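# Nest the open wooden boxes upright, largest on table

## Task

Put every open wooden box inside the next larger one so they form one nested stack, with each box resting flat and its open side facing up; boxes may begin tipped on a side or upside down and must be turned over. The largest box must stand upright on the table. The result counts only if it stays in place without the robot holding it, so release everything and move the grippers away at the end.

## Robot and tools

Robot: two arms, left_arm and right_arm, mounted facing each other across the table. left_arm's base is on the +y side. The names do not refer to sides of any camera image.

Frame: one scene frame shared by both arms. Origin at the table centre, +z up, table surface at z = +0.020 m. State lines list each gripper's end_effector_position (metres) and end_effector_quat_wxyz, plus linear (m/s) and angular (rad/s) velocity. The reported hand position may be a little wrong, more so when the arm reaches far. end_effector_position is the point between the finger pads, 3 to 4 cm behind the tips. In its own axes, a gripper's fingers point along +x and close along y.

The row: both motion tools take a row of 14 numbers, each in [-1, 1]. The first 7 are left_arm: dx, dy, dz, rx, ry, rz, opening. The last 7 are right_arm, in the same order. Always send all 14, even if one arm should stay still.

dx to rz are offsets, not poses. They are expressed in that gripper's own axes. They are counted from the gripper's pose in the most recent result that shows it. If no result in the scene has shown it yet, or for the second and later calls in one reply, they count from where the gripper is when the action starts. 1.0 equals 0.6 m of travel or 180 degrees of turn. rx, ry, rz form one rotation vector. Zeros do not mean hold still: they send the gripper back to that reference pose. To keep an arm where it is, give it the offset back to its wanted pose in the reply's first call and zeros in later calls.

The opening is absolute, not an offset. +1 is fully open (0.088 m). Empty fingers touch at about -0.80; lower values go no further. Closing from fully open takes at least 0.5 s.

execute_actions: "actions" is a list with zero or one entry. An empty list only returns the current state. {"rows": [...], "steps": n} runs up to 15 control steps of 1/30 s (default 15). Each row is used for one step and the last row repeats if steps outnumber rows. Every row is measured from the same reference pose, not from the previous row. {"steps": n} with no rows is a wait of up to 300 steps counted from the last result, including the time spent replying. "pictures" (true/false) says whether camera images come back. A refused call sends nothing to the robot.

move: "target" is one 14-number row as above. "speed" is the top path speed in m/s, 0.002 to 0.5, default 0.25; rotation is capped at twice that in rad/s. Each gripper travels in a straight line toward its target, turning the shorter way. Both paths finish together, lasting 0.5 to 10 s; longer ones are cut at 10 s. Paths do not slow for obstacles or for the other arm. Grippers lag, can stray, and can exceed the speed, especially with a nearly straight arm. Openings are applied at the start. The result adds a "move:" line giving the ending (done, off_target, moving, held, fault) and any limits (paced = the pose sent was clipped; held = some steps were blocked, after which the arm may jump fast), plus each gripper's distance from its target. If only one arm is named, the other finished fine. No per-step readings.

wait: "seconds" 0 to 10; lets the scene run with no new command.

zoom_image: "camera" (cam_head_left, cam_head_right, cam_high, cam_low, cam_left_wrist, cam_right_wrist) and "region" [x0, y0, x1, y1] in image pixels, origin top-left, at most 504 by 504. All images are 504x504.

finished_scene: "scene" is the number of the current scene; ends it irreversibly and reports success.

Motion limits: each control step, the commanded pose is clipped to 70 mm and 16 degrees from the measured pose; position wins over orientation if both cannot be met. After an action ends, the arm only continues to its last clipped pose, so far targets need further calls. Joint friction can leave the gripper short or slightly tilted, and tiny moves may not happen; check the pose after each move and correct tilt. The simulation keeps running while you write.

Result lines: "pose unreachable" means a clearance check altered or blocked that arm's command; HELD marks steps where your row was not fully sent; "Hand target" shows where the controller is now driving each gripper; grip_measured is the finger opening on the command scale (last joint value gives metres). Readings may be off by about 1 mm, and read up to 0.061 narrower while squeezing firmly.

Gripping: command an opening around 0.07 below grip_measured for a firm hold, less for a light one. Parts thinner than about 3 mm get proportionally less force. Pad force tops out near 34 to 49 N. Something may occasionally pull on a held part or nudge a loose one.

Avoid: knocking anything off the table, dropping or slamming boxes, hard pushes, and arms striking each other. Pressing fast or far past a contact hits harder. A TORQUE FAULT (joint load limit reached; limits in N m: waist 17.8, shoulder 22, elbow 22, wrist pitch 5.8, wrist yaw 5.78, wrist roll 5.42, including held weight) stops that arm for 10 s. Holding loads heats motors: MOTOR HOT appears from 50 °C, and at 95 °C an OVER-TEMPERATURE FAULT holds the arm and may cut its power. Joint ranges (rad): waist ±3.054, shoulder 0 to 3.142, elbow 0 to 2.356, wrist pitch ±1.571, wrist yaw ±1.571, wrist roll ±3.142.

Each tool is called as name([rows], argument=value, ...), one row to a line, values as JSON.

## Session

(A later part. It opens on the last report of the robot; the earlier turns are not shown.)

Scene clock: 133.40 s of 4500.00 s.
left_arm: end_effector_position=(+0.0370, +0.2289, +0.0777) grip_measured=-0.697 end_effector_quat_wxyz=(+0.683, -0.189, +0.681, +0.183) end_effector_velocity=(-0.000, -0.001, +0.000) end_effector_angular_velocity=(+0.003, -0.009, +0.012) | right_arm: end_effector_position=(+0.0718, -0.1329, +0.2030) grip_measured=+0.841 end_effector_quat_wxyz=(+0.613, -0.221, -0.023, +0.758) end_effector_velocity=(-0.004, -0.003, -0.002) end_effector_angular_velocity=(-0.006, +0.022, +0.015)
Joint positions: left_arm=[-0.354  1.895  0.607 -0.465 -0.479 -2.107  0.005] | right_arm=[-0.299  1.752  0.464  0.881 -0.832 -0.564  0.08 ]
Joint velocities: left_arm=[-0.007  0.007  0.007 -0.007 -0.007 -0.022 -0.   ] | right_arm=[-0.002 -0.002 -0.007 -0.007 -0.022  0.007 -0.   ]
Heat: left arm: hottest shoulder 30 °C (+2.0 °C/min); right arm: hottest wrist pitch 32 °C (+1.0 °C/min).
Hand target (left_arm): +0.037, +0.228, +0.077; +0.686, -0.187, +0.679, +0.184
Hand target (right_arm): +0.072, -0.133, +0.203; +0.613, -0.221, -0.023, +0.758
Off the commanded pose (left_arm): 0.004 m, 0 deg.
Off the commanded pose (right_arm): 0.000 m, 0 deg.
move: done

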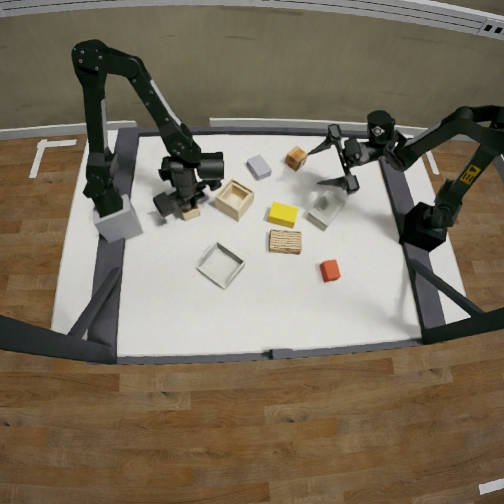

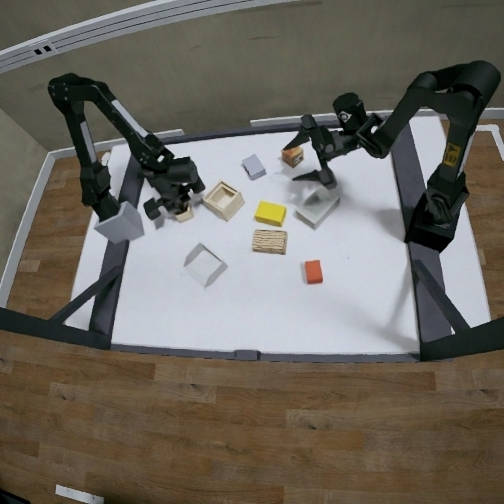

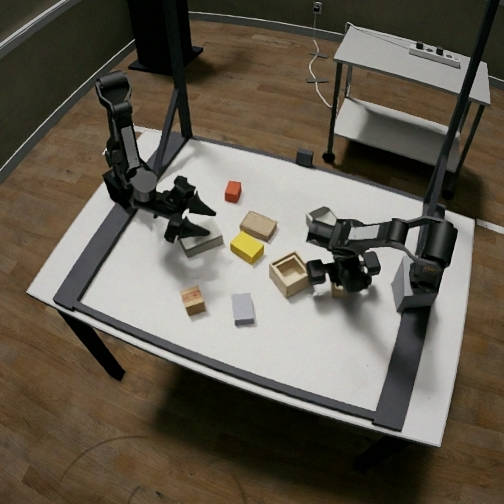

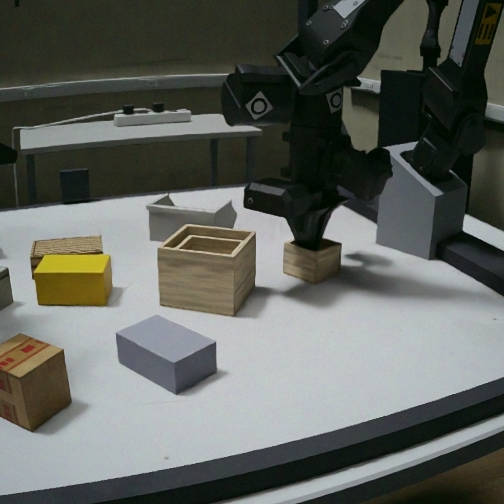

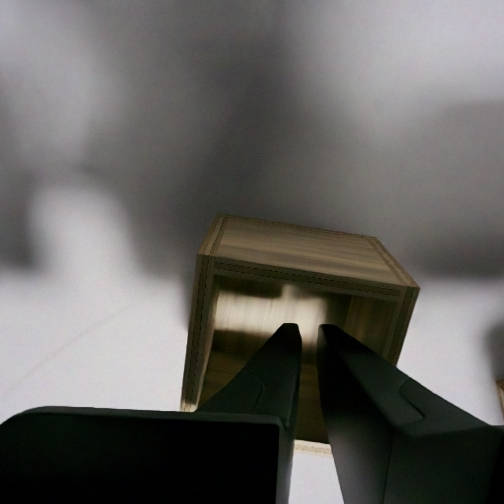

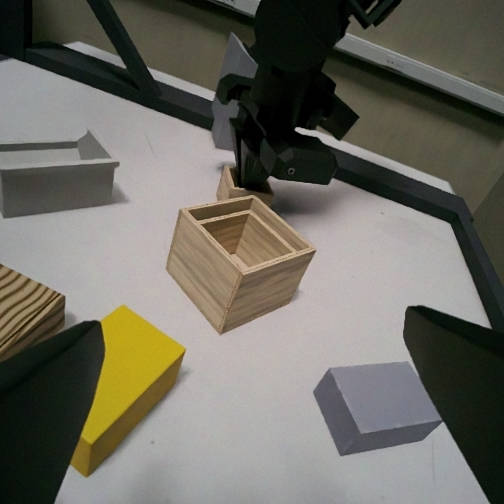

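Align (+6°, +5 mm), expand, lift.

move(target=[0,0.012,0,0.036,0,0,-0.6,0,0,0,0,0,0,0.84], speed=0.1)

move(target=[0,0,0,0,0,0,-0.18,0,0,0,0,0,0,0.84])

move(target=[-0.14,0,0,0,0,0,-0.18,0,0,0,0,0,0,0.84], speed=0.12)

Scene clock: 136.60 s of 4500.00 s.
left_arm: end_effector_position=(+0.0338, +0.2343, +0.0765) grip_measured=-0.603 end_effector_quat_wxyz=(+0.694, -0.150, +0.689, +0.148) end_effector_velocity=(+0.003, +0.005, +0.000) end_effector_angular_velocity=(+0.018, -0.023, -0.019) | right_arm: end_effector_position=(+0.0718, -0.1329, +0.2030) grip_measured=+0.841 end_effector_quat_wxyz=(+0.613, -0.221, -0.023, +0.758) end_effector_velocity=(+0.002, -0.000, +0.001) end_effector_angular_velocity=(+0.006, -0.014, -0.006)
Joint positions: left_arm=[-0.367  1.894  0.589 -0.462 -0.479 -2.017  0.009] | right_arm=[-0.299  1.752  0.464  0.881 -0.832 -0.564  0.08 ]
Joint velocities: left_arm=[-0.002 -0.002 -0.002 -0.022 -0.022  0.007 -0.   ] | right_arm=[-0.002 -0.002 -0.002  0.007  0.007 -0.007 -0.   ]
Heat: left arm: hottest shoulder 29 °C (+1.0 °C/min); right arm: hottest wrist pitch 32 °C (+1.0 °C/min).
Hand target (left_arm): +0.033, +0.235, +0.078; +0.693, -0.150, +0.690, +0.144
Hand target (right_arm): +0.072, -0.133, +0.203; +0.613, -0.221, -0.023, +0.758
Off the commanded pose (left_arm): 0.001 m, 1 deg.
Off the commanded pose (right_arm): 0.000 m, 0 deg.
move: done

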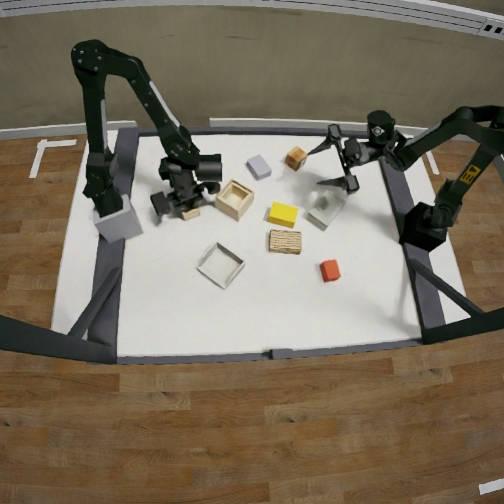

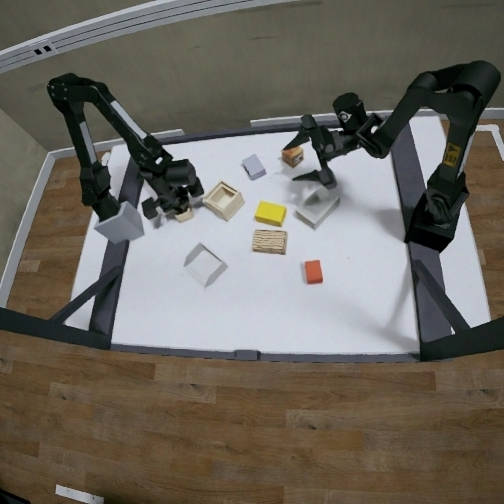

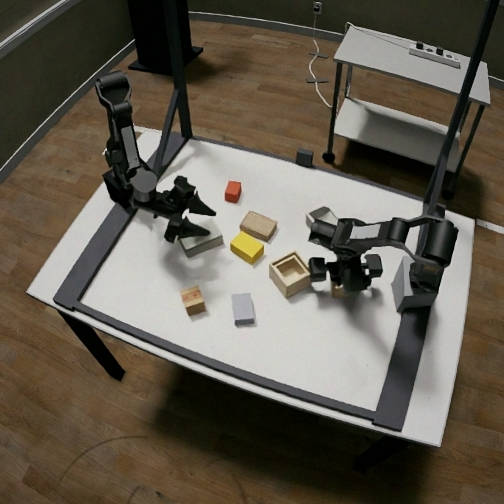

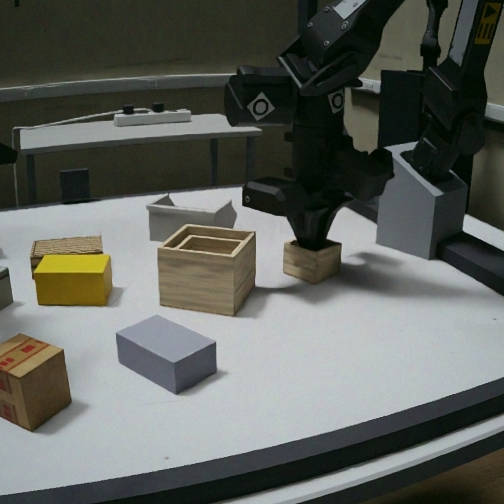

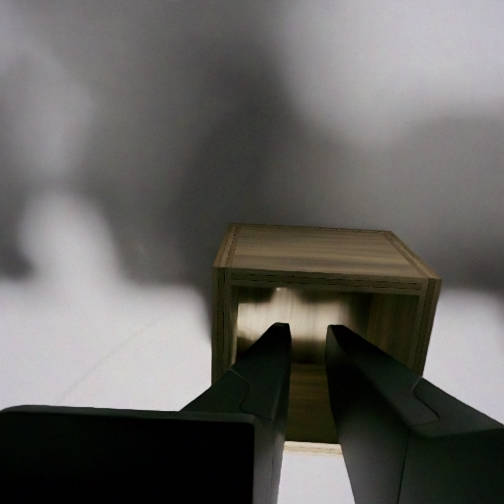

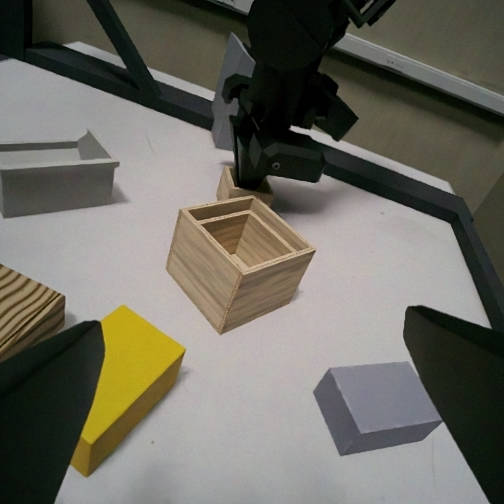

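Scene clock: 137.10 s of 4500.00 s.
left_arm: end_effector_position=(+0.0338, +0.2343, +0.0765) grip_measured=-0.285 end_effector_quat_wxyz=(+0.694, -0.150, +0.689, +0.148) end_effector_velocity=(+0.003, +0.002, +0.000) end_effector_angular_velocity=(+0.005, -0.023, +0.002) | right_arm: end_effector_position=(+0.0718, -0.1329, +0.2030) grip_measured=+0.841 end_effector_quat_wxyz=(+0.613, -0.221, -0.023, +0.758) end_effector_velocity=(+0.001, -0.001, -0.001) end_effector_angular_velocity=(-0.006, -0.005, -0.008)
Joint positions: left_arm=[-0.367  1.894  0.589 -0.462 -0.479 -2.017  0.025] | right_arm=[-0.299  1.752  0.464  0.881 -0.832 -0.564  0.08 ]
Joint velocities: left_arm=[-0.002 -0.002 -0.002 -0.007 -0.022 -0.007 -0.   ] | right_arm=[-0.002 -0.002 -0.002 -0.007  0.007 -0.007 -0.   ]
Heat: left arm: hottest shoulder 29 °C (+1.0 °C/min); right arm: hottest wrist pitch 32 °C (+1.0 °C/min).
Hand target (left_arm): +0.034, +0.234, +0.076; +0.694, -0.150, +0.689, +0.148
Hand target (right_arm): +0.072, -0.133, +0.203; +0.613, -0.221, -0.023, +0.758
Off the commanded pose (left_arm): 0.000 m, 0 deg.
Off the commanded pose (right_arm): 0.000 m, 0 deg.
move: done

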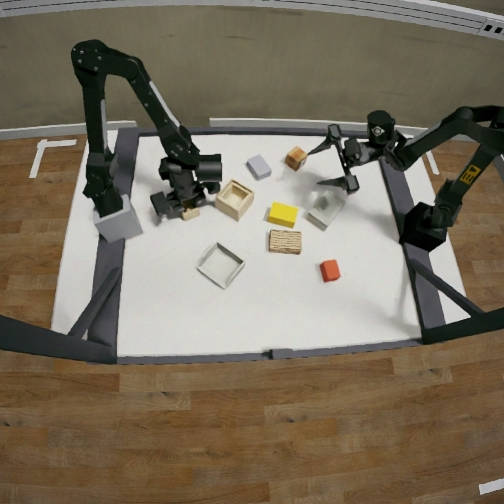

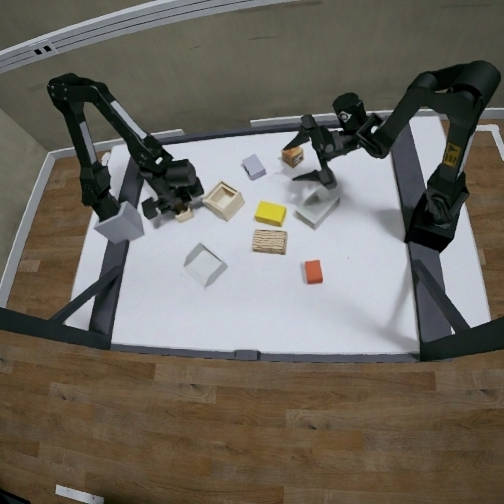

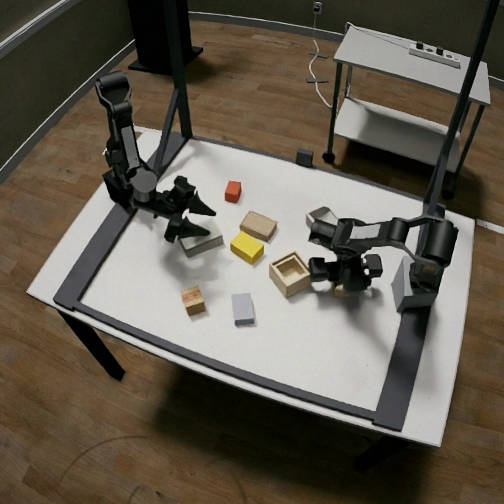

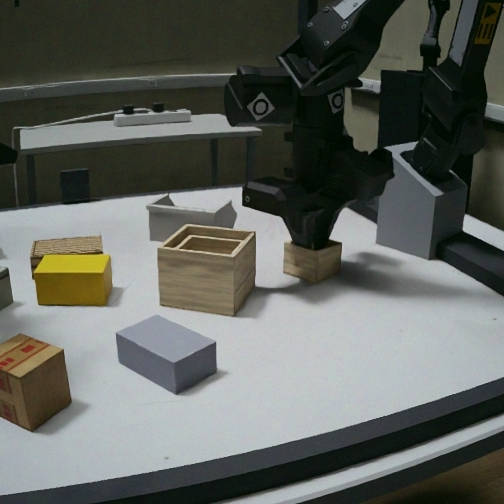

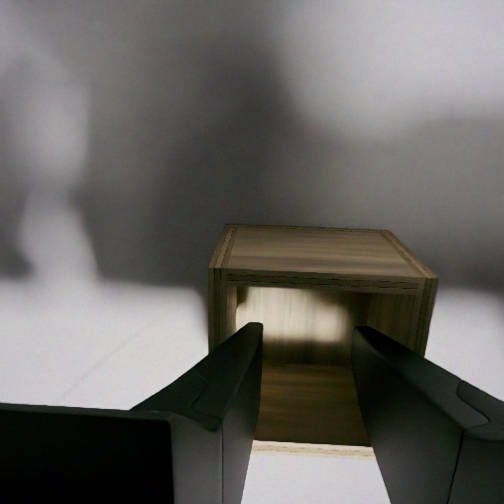

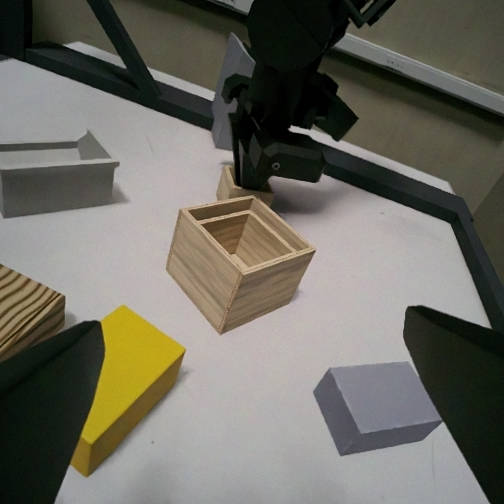

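Scene clock: 138.20 s of 4500.00 s.
left_arm: end_effector_position=(+0.0346, +0.2372, +0.1563) grip_measured=-0.285 end_effector_quat_wxyz=(+0.699, -0.143, +0.685, +0.149) end_effector_velocity=(+0.004, +0.007, +0.001) end_effector_angular_velocity=(+0.025, -0.029, -0.015) | right_arm: end_effector_position=(+0.0718, -0.1329, +0.2030) grip_measured=+0.841 end_effector_quat_wxyz=(+0.613, -0.221, -0.023, +0.758) end_effector_velocity=(-0.004, -0.002, -0.001) end_effector_angular_velocity=(-0.008, +0.011, +0.019)
Joint positions: left_arm=[-0.528  1.708  0.762 -0.914 -0.448 -2.19   0.025] | right_arm=[-0.299  1.752  0.464  0.881 -0.832 -0.564  0.08 ]
Joint velocities: left_arm=[-0.007 -0.002 -0.002 -0.037 -0.022 -0.007 -0.   ] | right_arm=[-0.002 -0.007 -0.002 -0.022 -0.022 -0.007 -0.   ]
Heat: left arm: hottest shoulder 29 °C (+1.0 °C/min); right arm: hottest wrist pitch 32 °C (+1.0 °C/min).
Hand target (left_arm): +0.034, +0.235, +0.160; +0.695, -0.151, +0.688, +0.148
Hand target (right_arm): +0.072, -0.133, +0.203; +0.613, -0.221, -0.023, +0.758
Off the commanded pose (left_arm): 0.005 m, 1 deg.
Off the commanded pose (right_arm): 0.000 m, 0 deg.
move: done

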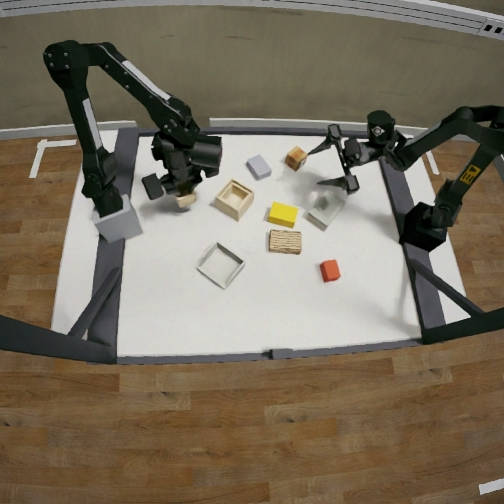

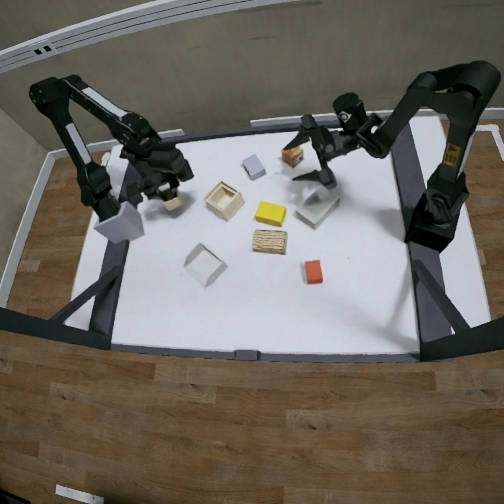

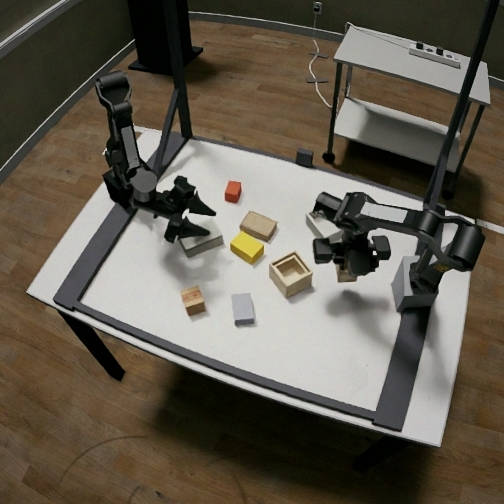

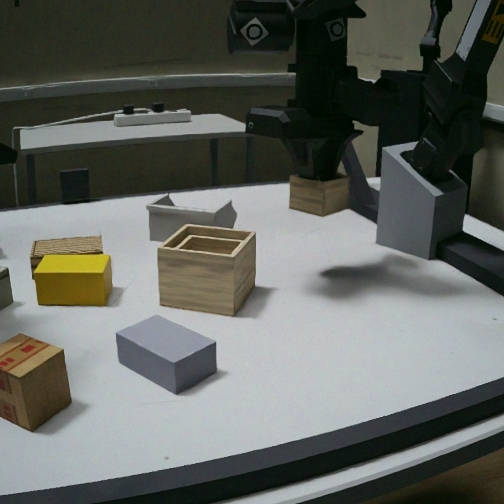

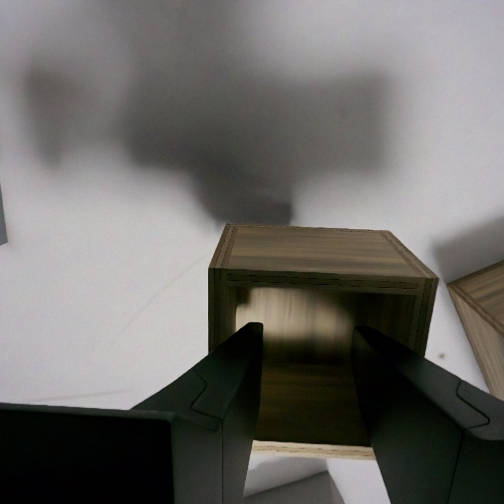

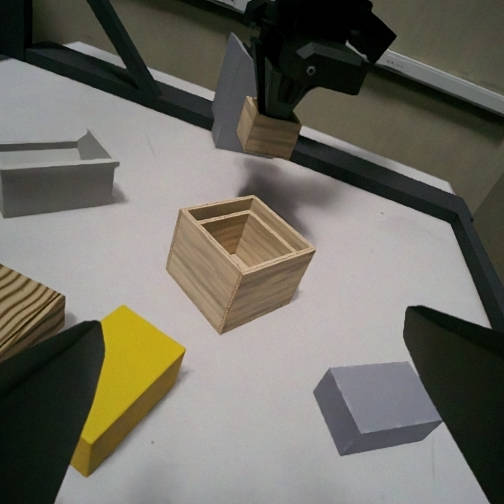

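move(target=[0,-0.222,-0.068,-0.167,0.006,0,-0.18,0,0,0,0,0,0,0.84], speed=0.15)

move(target=[0.035,0.006,0,0,0,0.006,-0.18,0,0,0,0,0,0,0.84], speed=0.05)

Scene clock: 142.23 s of 4500.00 s.
left_arm: end_effector_position=(+0.0518, +0.1004, +0.1588) grip_measured=-0.285 end_effector_quat_wxyz=(+0.629, -0.321, +0.634, +0.316) end_effector_velocity=(+0.000, +0.005, -0.000) end_effector_angular_velocity=(+0.031, -0.010, +0.004) | right_arm: end_effector_position=(+0.0718, -0.1329, +0.2030) grip_measured=+0.841 end_effector_quat_wxyz=(+0.613, -0.221, -0.023, +0.758) end_effector_velocity=(-0.001, -0.001, -0.001) end_effector_angular_velocity=(-0.001, -0.014, +0.011)
Joint positions: left_arm=[-0.415  2.138  1.323 -0.967 -0.458 -2.576  0.025] | right_arm=[-0.299  1.752  0.464  0.881 -0.832 -0.564  0.08 ]
Joint velocities: left_arm=[-0.002  0.007  0.007 -0.037 -0.007 -0.022 -0.   ] | right_arm=[-0.002 -0.002 -0.002 -0.007 -0.007 -0.022 -0.   ]
Heat: left arm: hottest shoulder 29 °C (+1.0 °C/min); right arm: hottest wrist pitch 32 °C (+1.0 °C/min).
Hand target (left_arm): +0.052, +0.099, +0.156; +0.631, -0.320, +0.630, +0.320
Hand target (right_arm): +0.072, -0.133, +0.203; +0.613, -0.221, -0.023, +0.758
Off the commanded pose (left_arm): 0.004 m, 1 deg.
Off the commanded pose (right_arm): 0.000 m, 0 deg.
move: done

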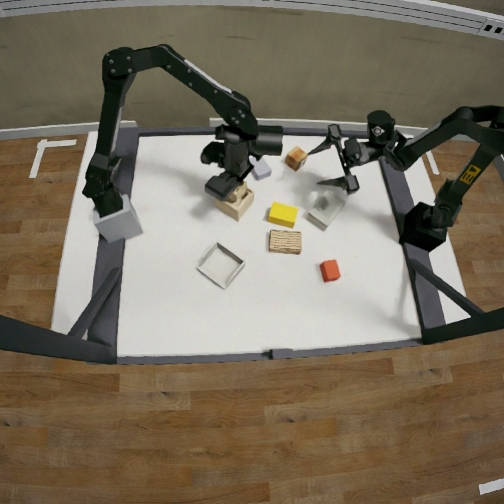

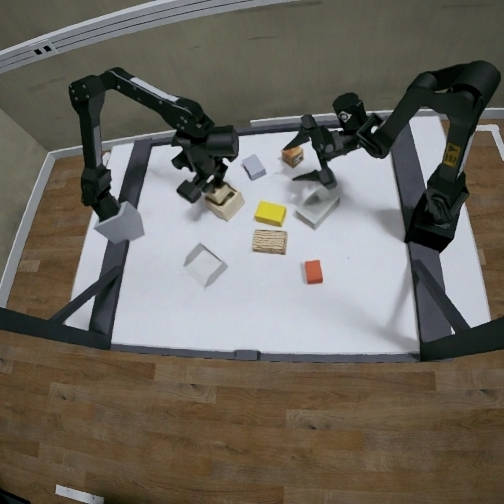

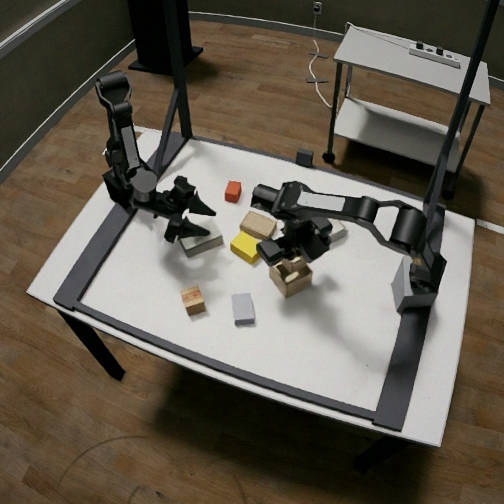

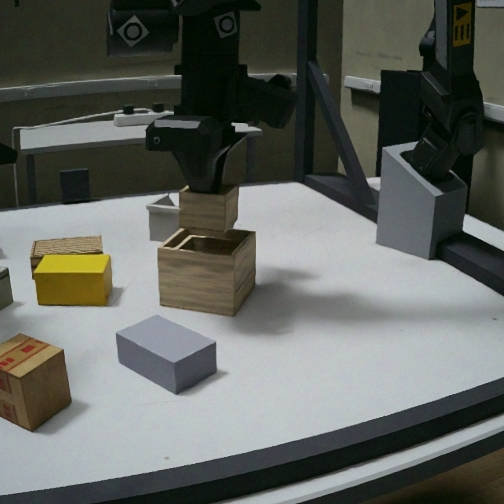

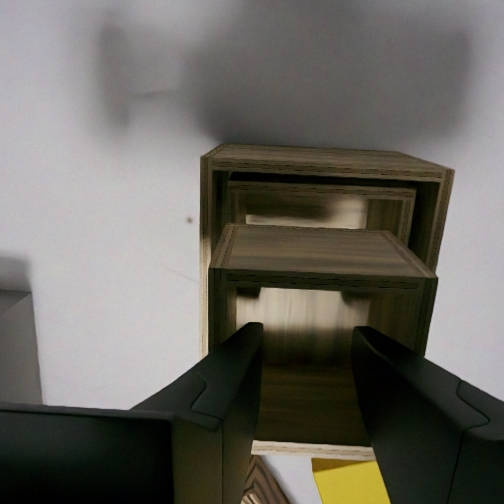

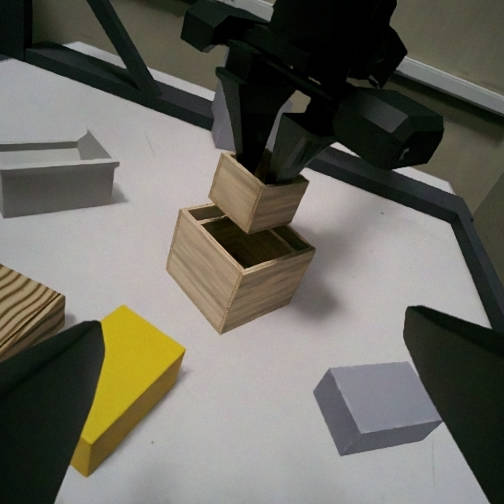

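Scene clock: 143.00 s of 4500.00 s.
left_arm: end_effector_position=(+0.0513, +0.0994, +0.1442) grip_measured=-0.285 end_effector_quat_wxyz=(+0.622, -0.325, +0.637, +0.320) end_effector_velocity=(+0.004, +0.008, -0.000) end_effector_angular_velocity=(+0.033, -0.023, -0.007) | right_arm: end_effector_position=(+0.0718, -0.1329, +0.2030) grip_measured=+0.841 end_effector_quat_wxyz=(+0.613, -0.221, -0.023, +0.758) end_effector_velocity=(+0.000, +0.001, +0.005) end_effector_angular_velocity=(+0.016, -0.015, +0.008)
Joint positions: left_arm=[-0.393  2.15   1.287 -0.899 -0.451 -2.561  0.025] | right_arm=[-0.299  1.752  0.464  0.881 -0.832 -0.564  0.08 ]
Joint velocities: left_arm=[ 0.002 -0.002 -0.002 -0.037 -0.022 -0.007  0.   ] | right_arm=[-0.002 -0.007  0.002  0.007 -0.007 -0.007 -0.   ]
Heat: left arm: hottest shoulder 29 °C (+0.0 °C/min); right arm: hottest wrist pitch 32 °C (+1.0 °C/min).
Hand target (left_arm): +0.049, +0.102, +0.138; +0.625, -0.315, +0.637, +0.322
Hand target (right_arm): +0.072, -0.133, +0.203; +0.613, -0.221, -0.023, +0.758
Off the commanded pose (left_arm): 0.007 m, 1 deg.
Off the commanded pose (right_arm): 0.000 m, 0 deg.
move: done

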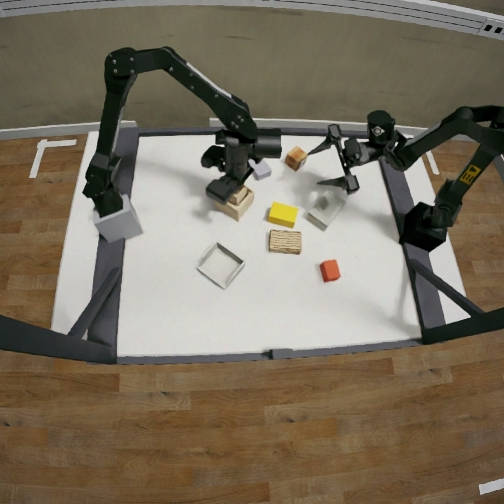

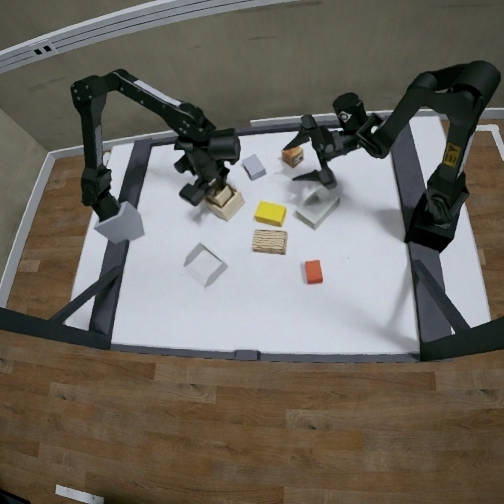

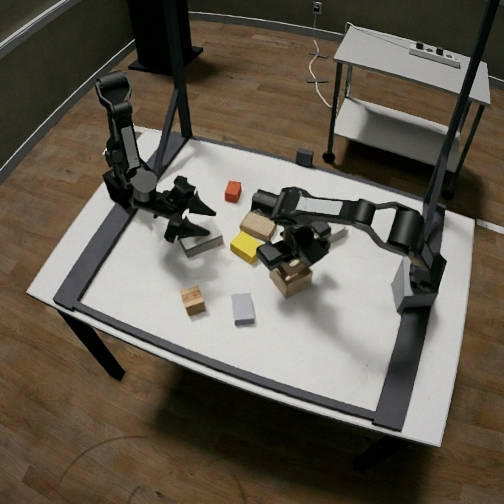

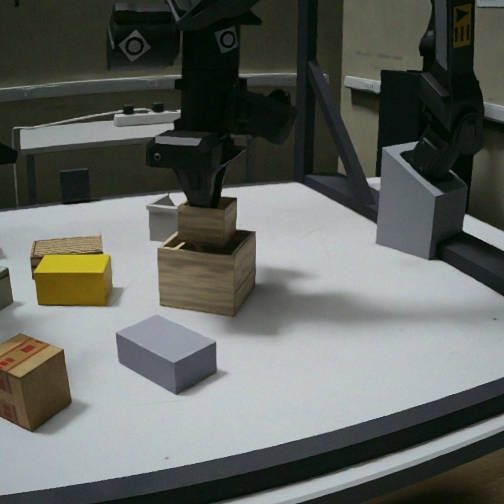

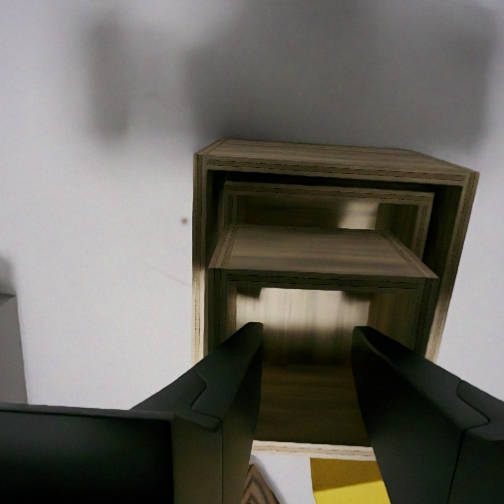

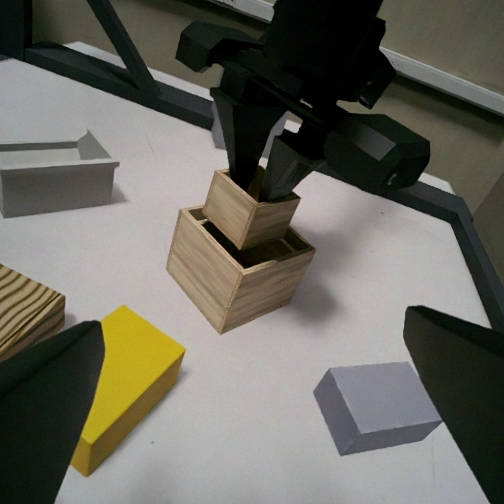

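move(target=[0.022,-0.007,0.005,0.008,-0.009,0.004,-0.18,0,0,0,0,0,0,0.84], speed=0.03)

Scene clock: 146.17 s of 4500.00 s.
left_arm: end_effector_position=(+0.0560, +0.1014, +0.1339) grip_measured=-0.285 end_effector_quat_wxyz=(+0.630, -0.311, +0.635, +0.322) end_effector_velocity=(+0.004, -0.001, +0.003) end_effector_angular_velocity=(-0.004, -0.022, -0.009) | right_arm: end_effector_position=(+0.0718, -0.1329, +0.2030) grip_measured=+0.841 end_effector_quat_wxyz=(+0.613, -0.221, -0.023, +0.758) end_effector_velocity=(+0.001, -0.001, -0.001) end_effector_angular_velocity=(-0.008, +0.009, -0.012)
Joint positions: left_arm=[-0.369  2.172  1.287 -0.895 -0.457 -2.527  0.025] | right_arm=[-0.299  1.752  0.464  0.881 -0.832 -0.564  0.08 ]
Joint velocities: left_arm=[-0.002 -0.002  0.007 -0.007 -0.022  0.007 -0.   ] | right_arm=[-0.002 -0.002 -0.002 -0.007  0.007  0.007 -0.   ]
Heat: left arm: hottest shoulder 29 °C (+0.0 °C/min); right arm: hottest wrist pitch 32 °C (+1.0 °C/min).
Hand target (left_arm): +0.056, +0.099, +0.131; +0.633, -0.308, +0.634, +0.320
Hand target (right_arm): +0.072, -0.133, +0.203; +0.613, -0.221, -0.023, +0.758
Off the commanded pose (left_arm): 0.004 m, 0 deg.
Off the commanded pose (right_arm): 0.000 m, 0 deg.
move: done

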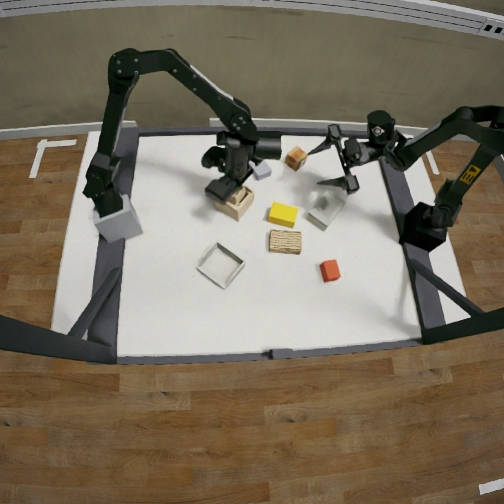

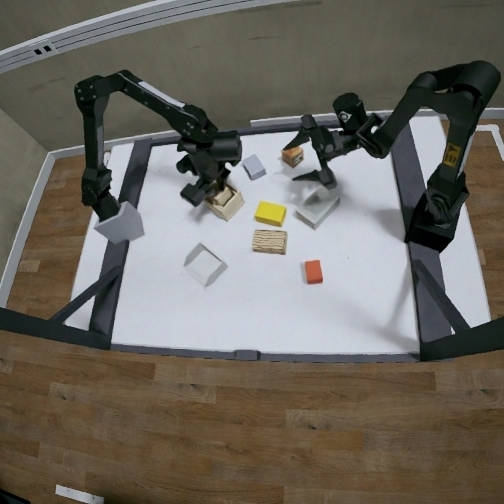

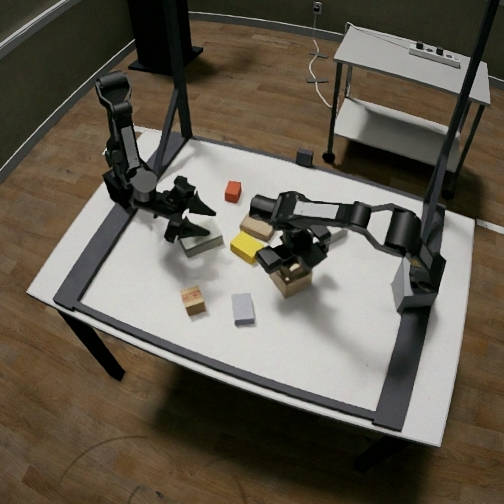

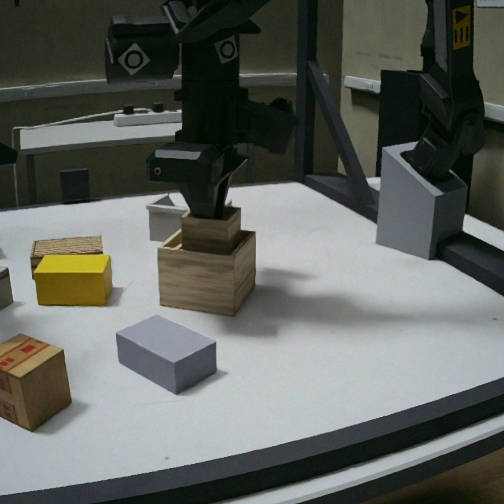

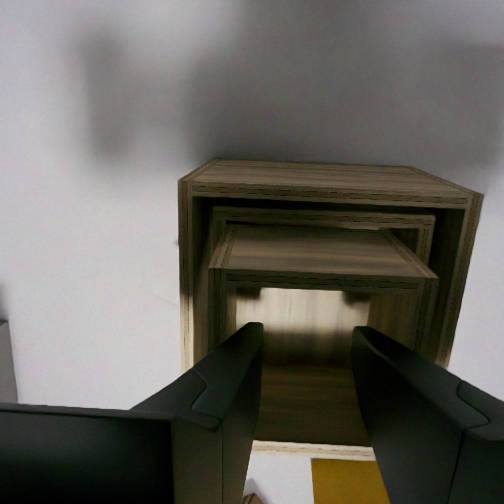

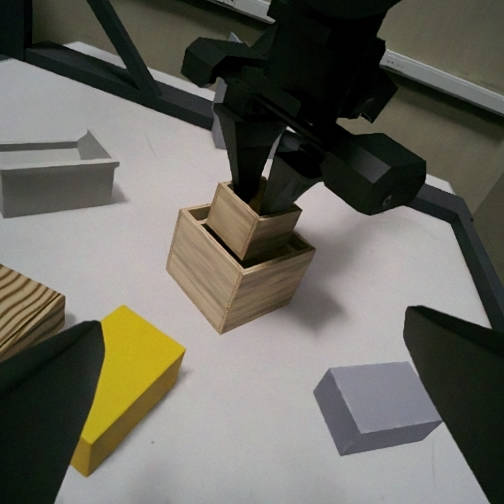

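Just inside; the descent drift centres it.

move(target=[0.087,0,-0.002,0,0,0,-0.18,0,0,0,0,0,0,0.84], speed=0.04)

Scene clock: 148.60 s of 4500.00 s.
left_arm: end_effector_position=(+0.0556, +0.0970, +0.0882) grip_measured=-0.285 end_effector_quat_wxyz=(+0.624, -0.319, +0.638, +0.320) end_effector_velocity=(+0.002, +0.002, -0.000) end_effector_angular_velocity=(+0.008, -0.007, +0.006) | right_arm: end_effector_position=(+0.0718, -0.1329, +0.2030) grip_measured=+0.841 end_effector_quat_wxyz=(+0.613, -0.221, -0.023, +0.758) end_effector_velocity=(-0.003, -0.001, -0.001) end_effector_angular_velocity=(-0.003, +0.000, +0.011)
Joint positions: left_arm=[-0.309  2.245  1.213 -0.699 -0.463 -2.464  0.025] | right_arm=[-0.299  1.752  0.464  0.881 -0.832 -0.564  0.08 ]
Joint velocities: left_arm=[ 0.002 -0.002 -0.002 -0.007 -0.007 -0.007 -0.001] | right_arm=[ 0.002 -0.002 -0.002 -0.007 -0.007 -0.007 -0.   ]
Heat: left arm: hottest shoulder 30 °C (+1.0 °C/min); right arm: hottest wrist pitch 32 °C (+1.0 °C/min).
Hand target (left_arm): +0.054, +0.101, +0.082; +0.630, -0.310, +0.636, +0.322
Hand target (right_arm): +0.072, -0.133, +0.203; +0.613, -0.221, -0.023, +0.758
Off the commanded pose (left_arm): 0.008 m, 1 deg.
Off the commanded pose (right_arm): 0.000 m, 0 deg.
move: done

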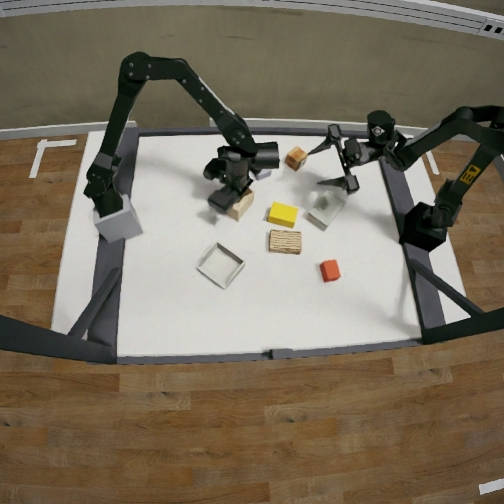

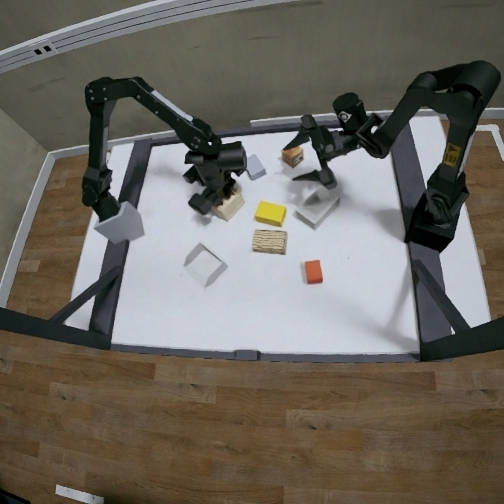

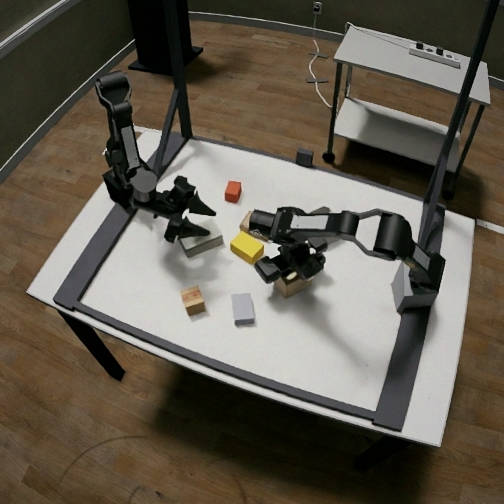

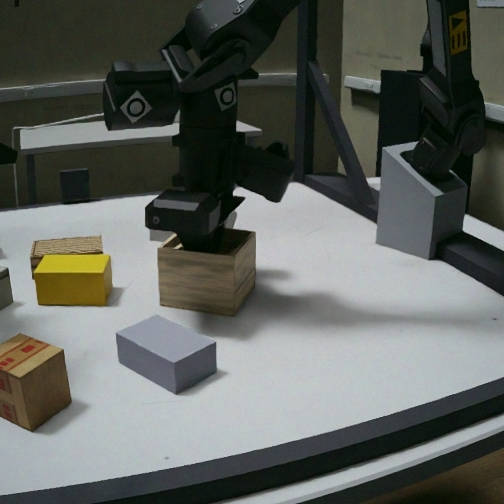

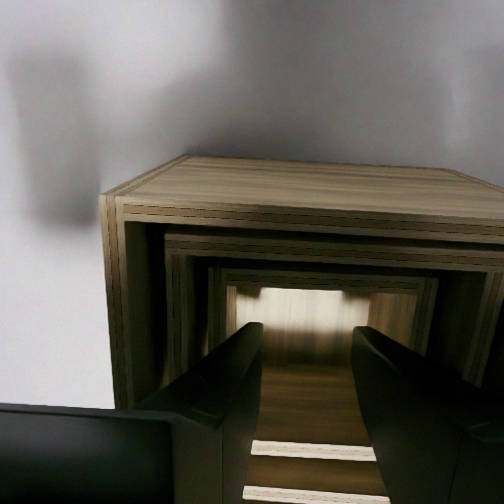

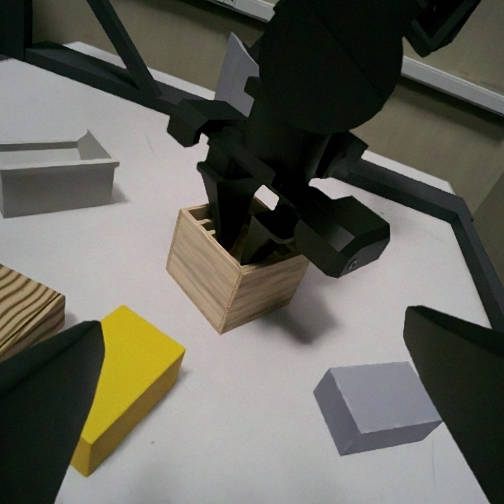

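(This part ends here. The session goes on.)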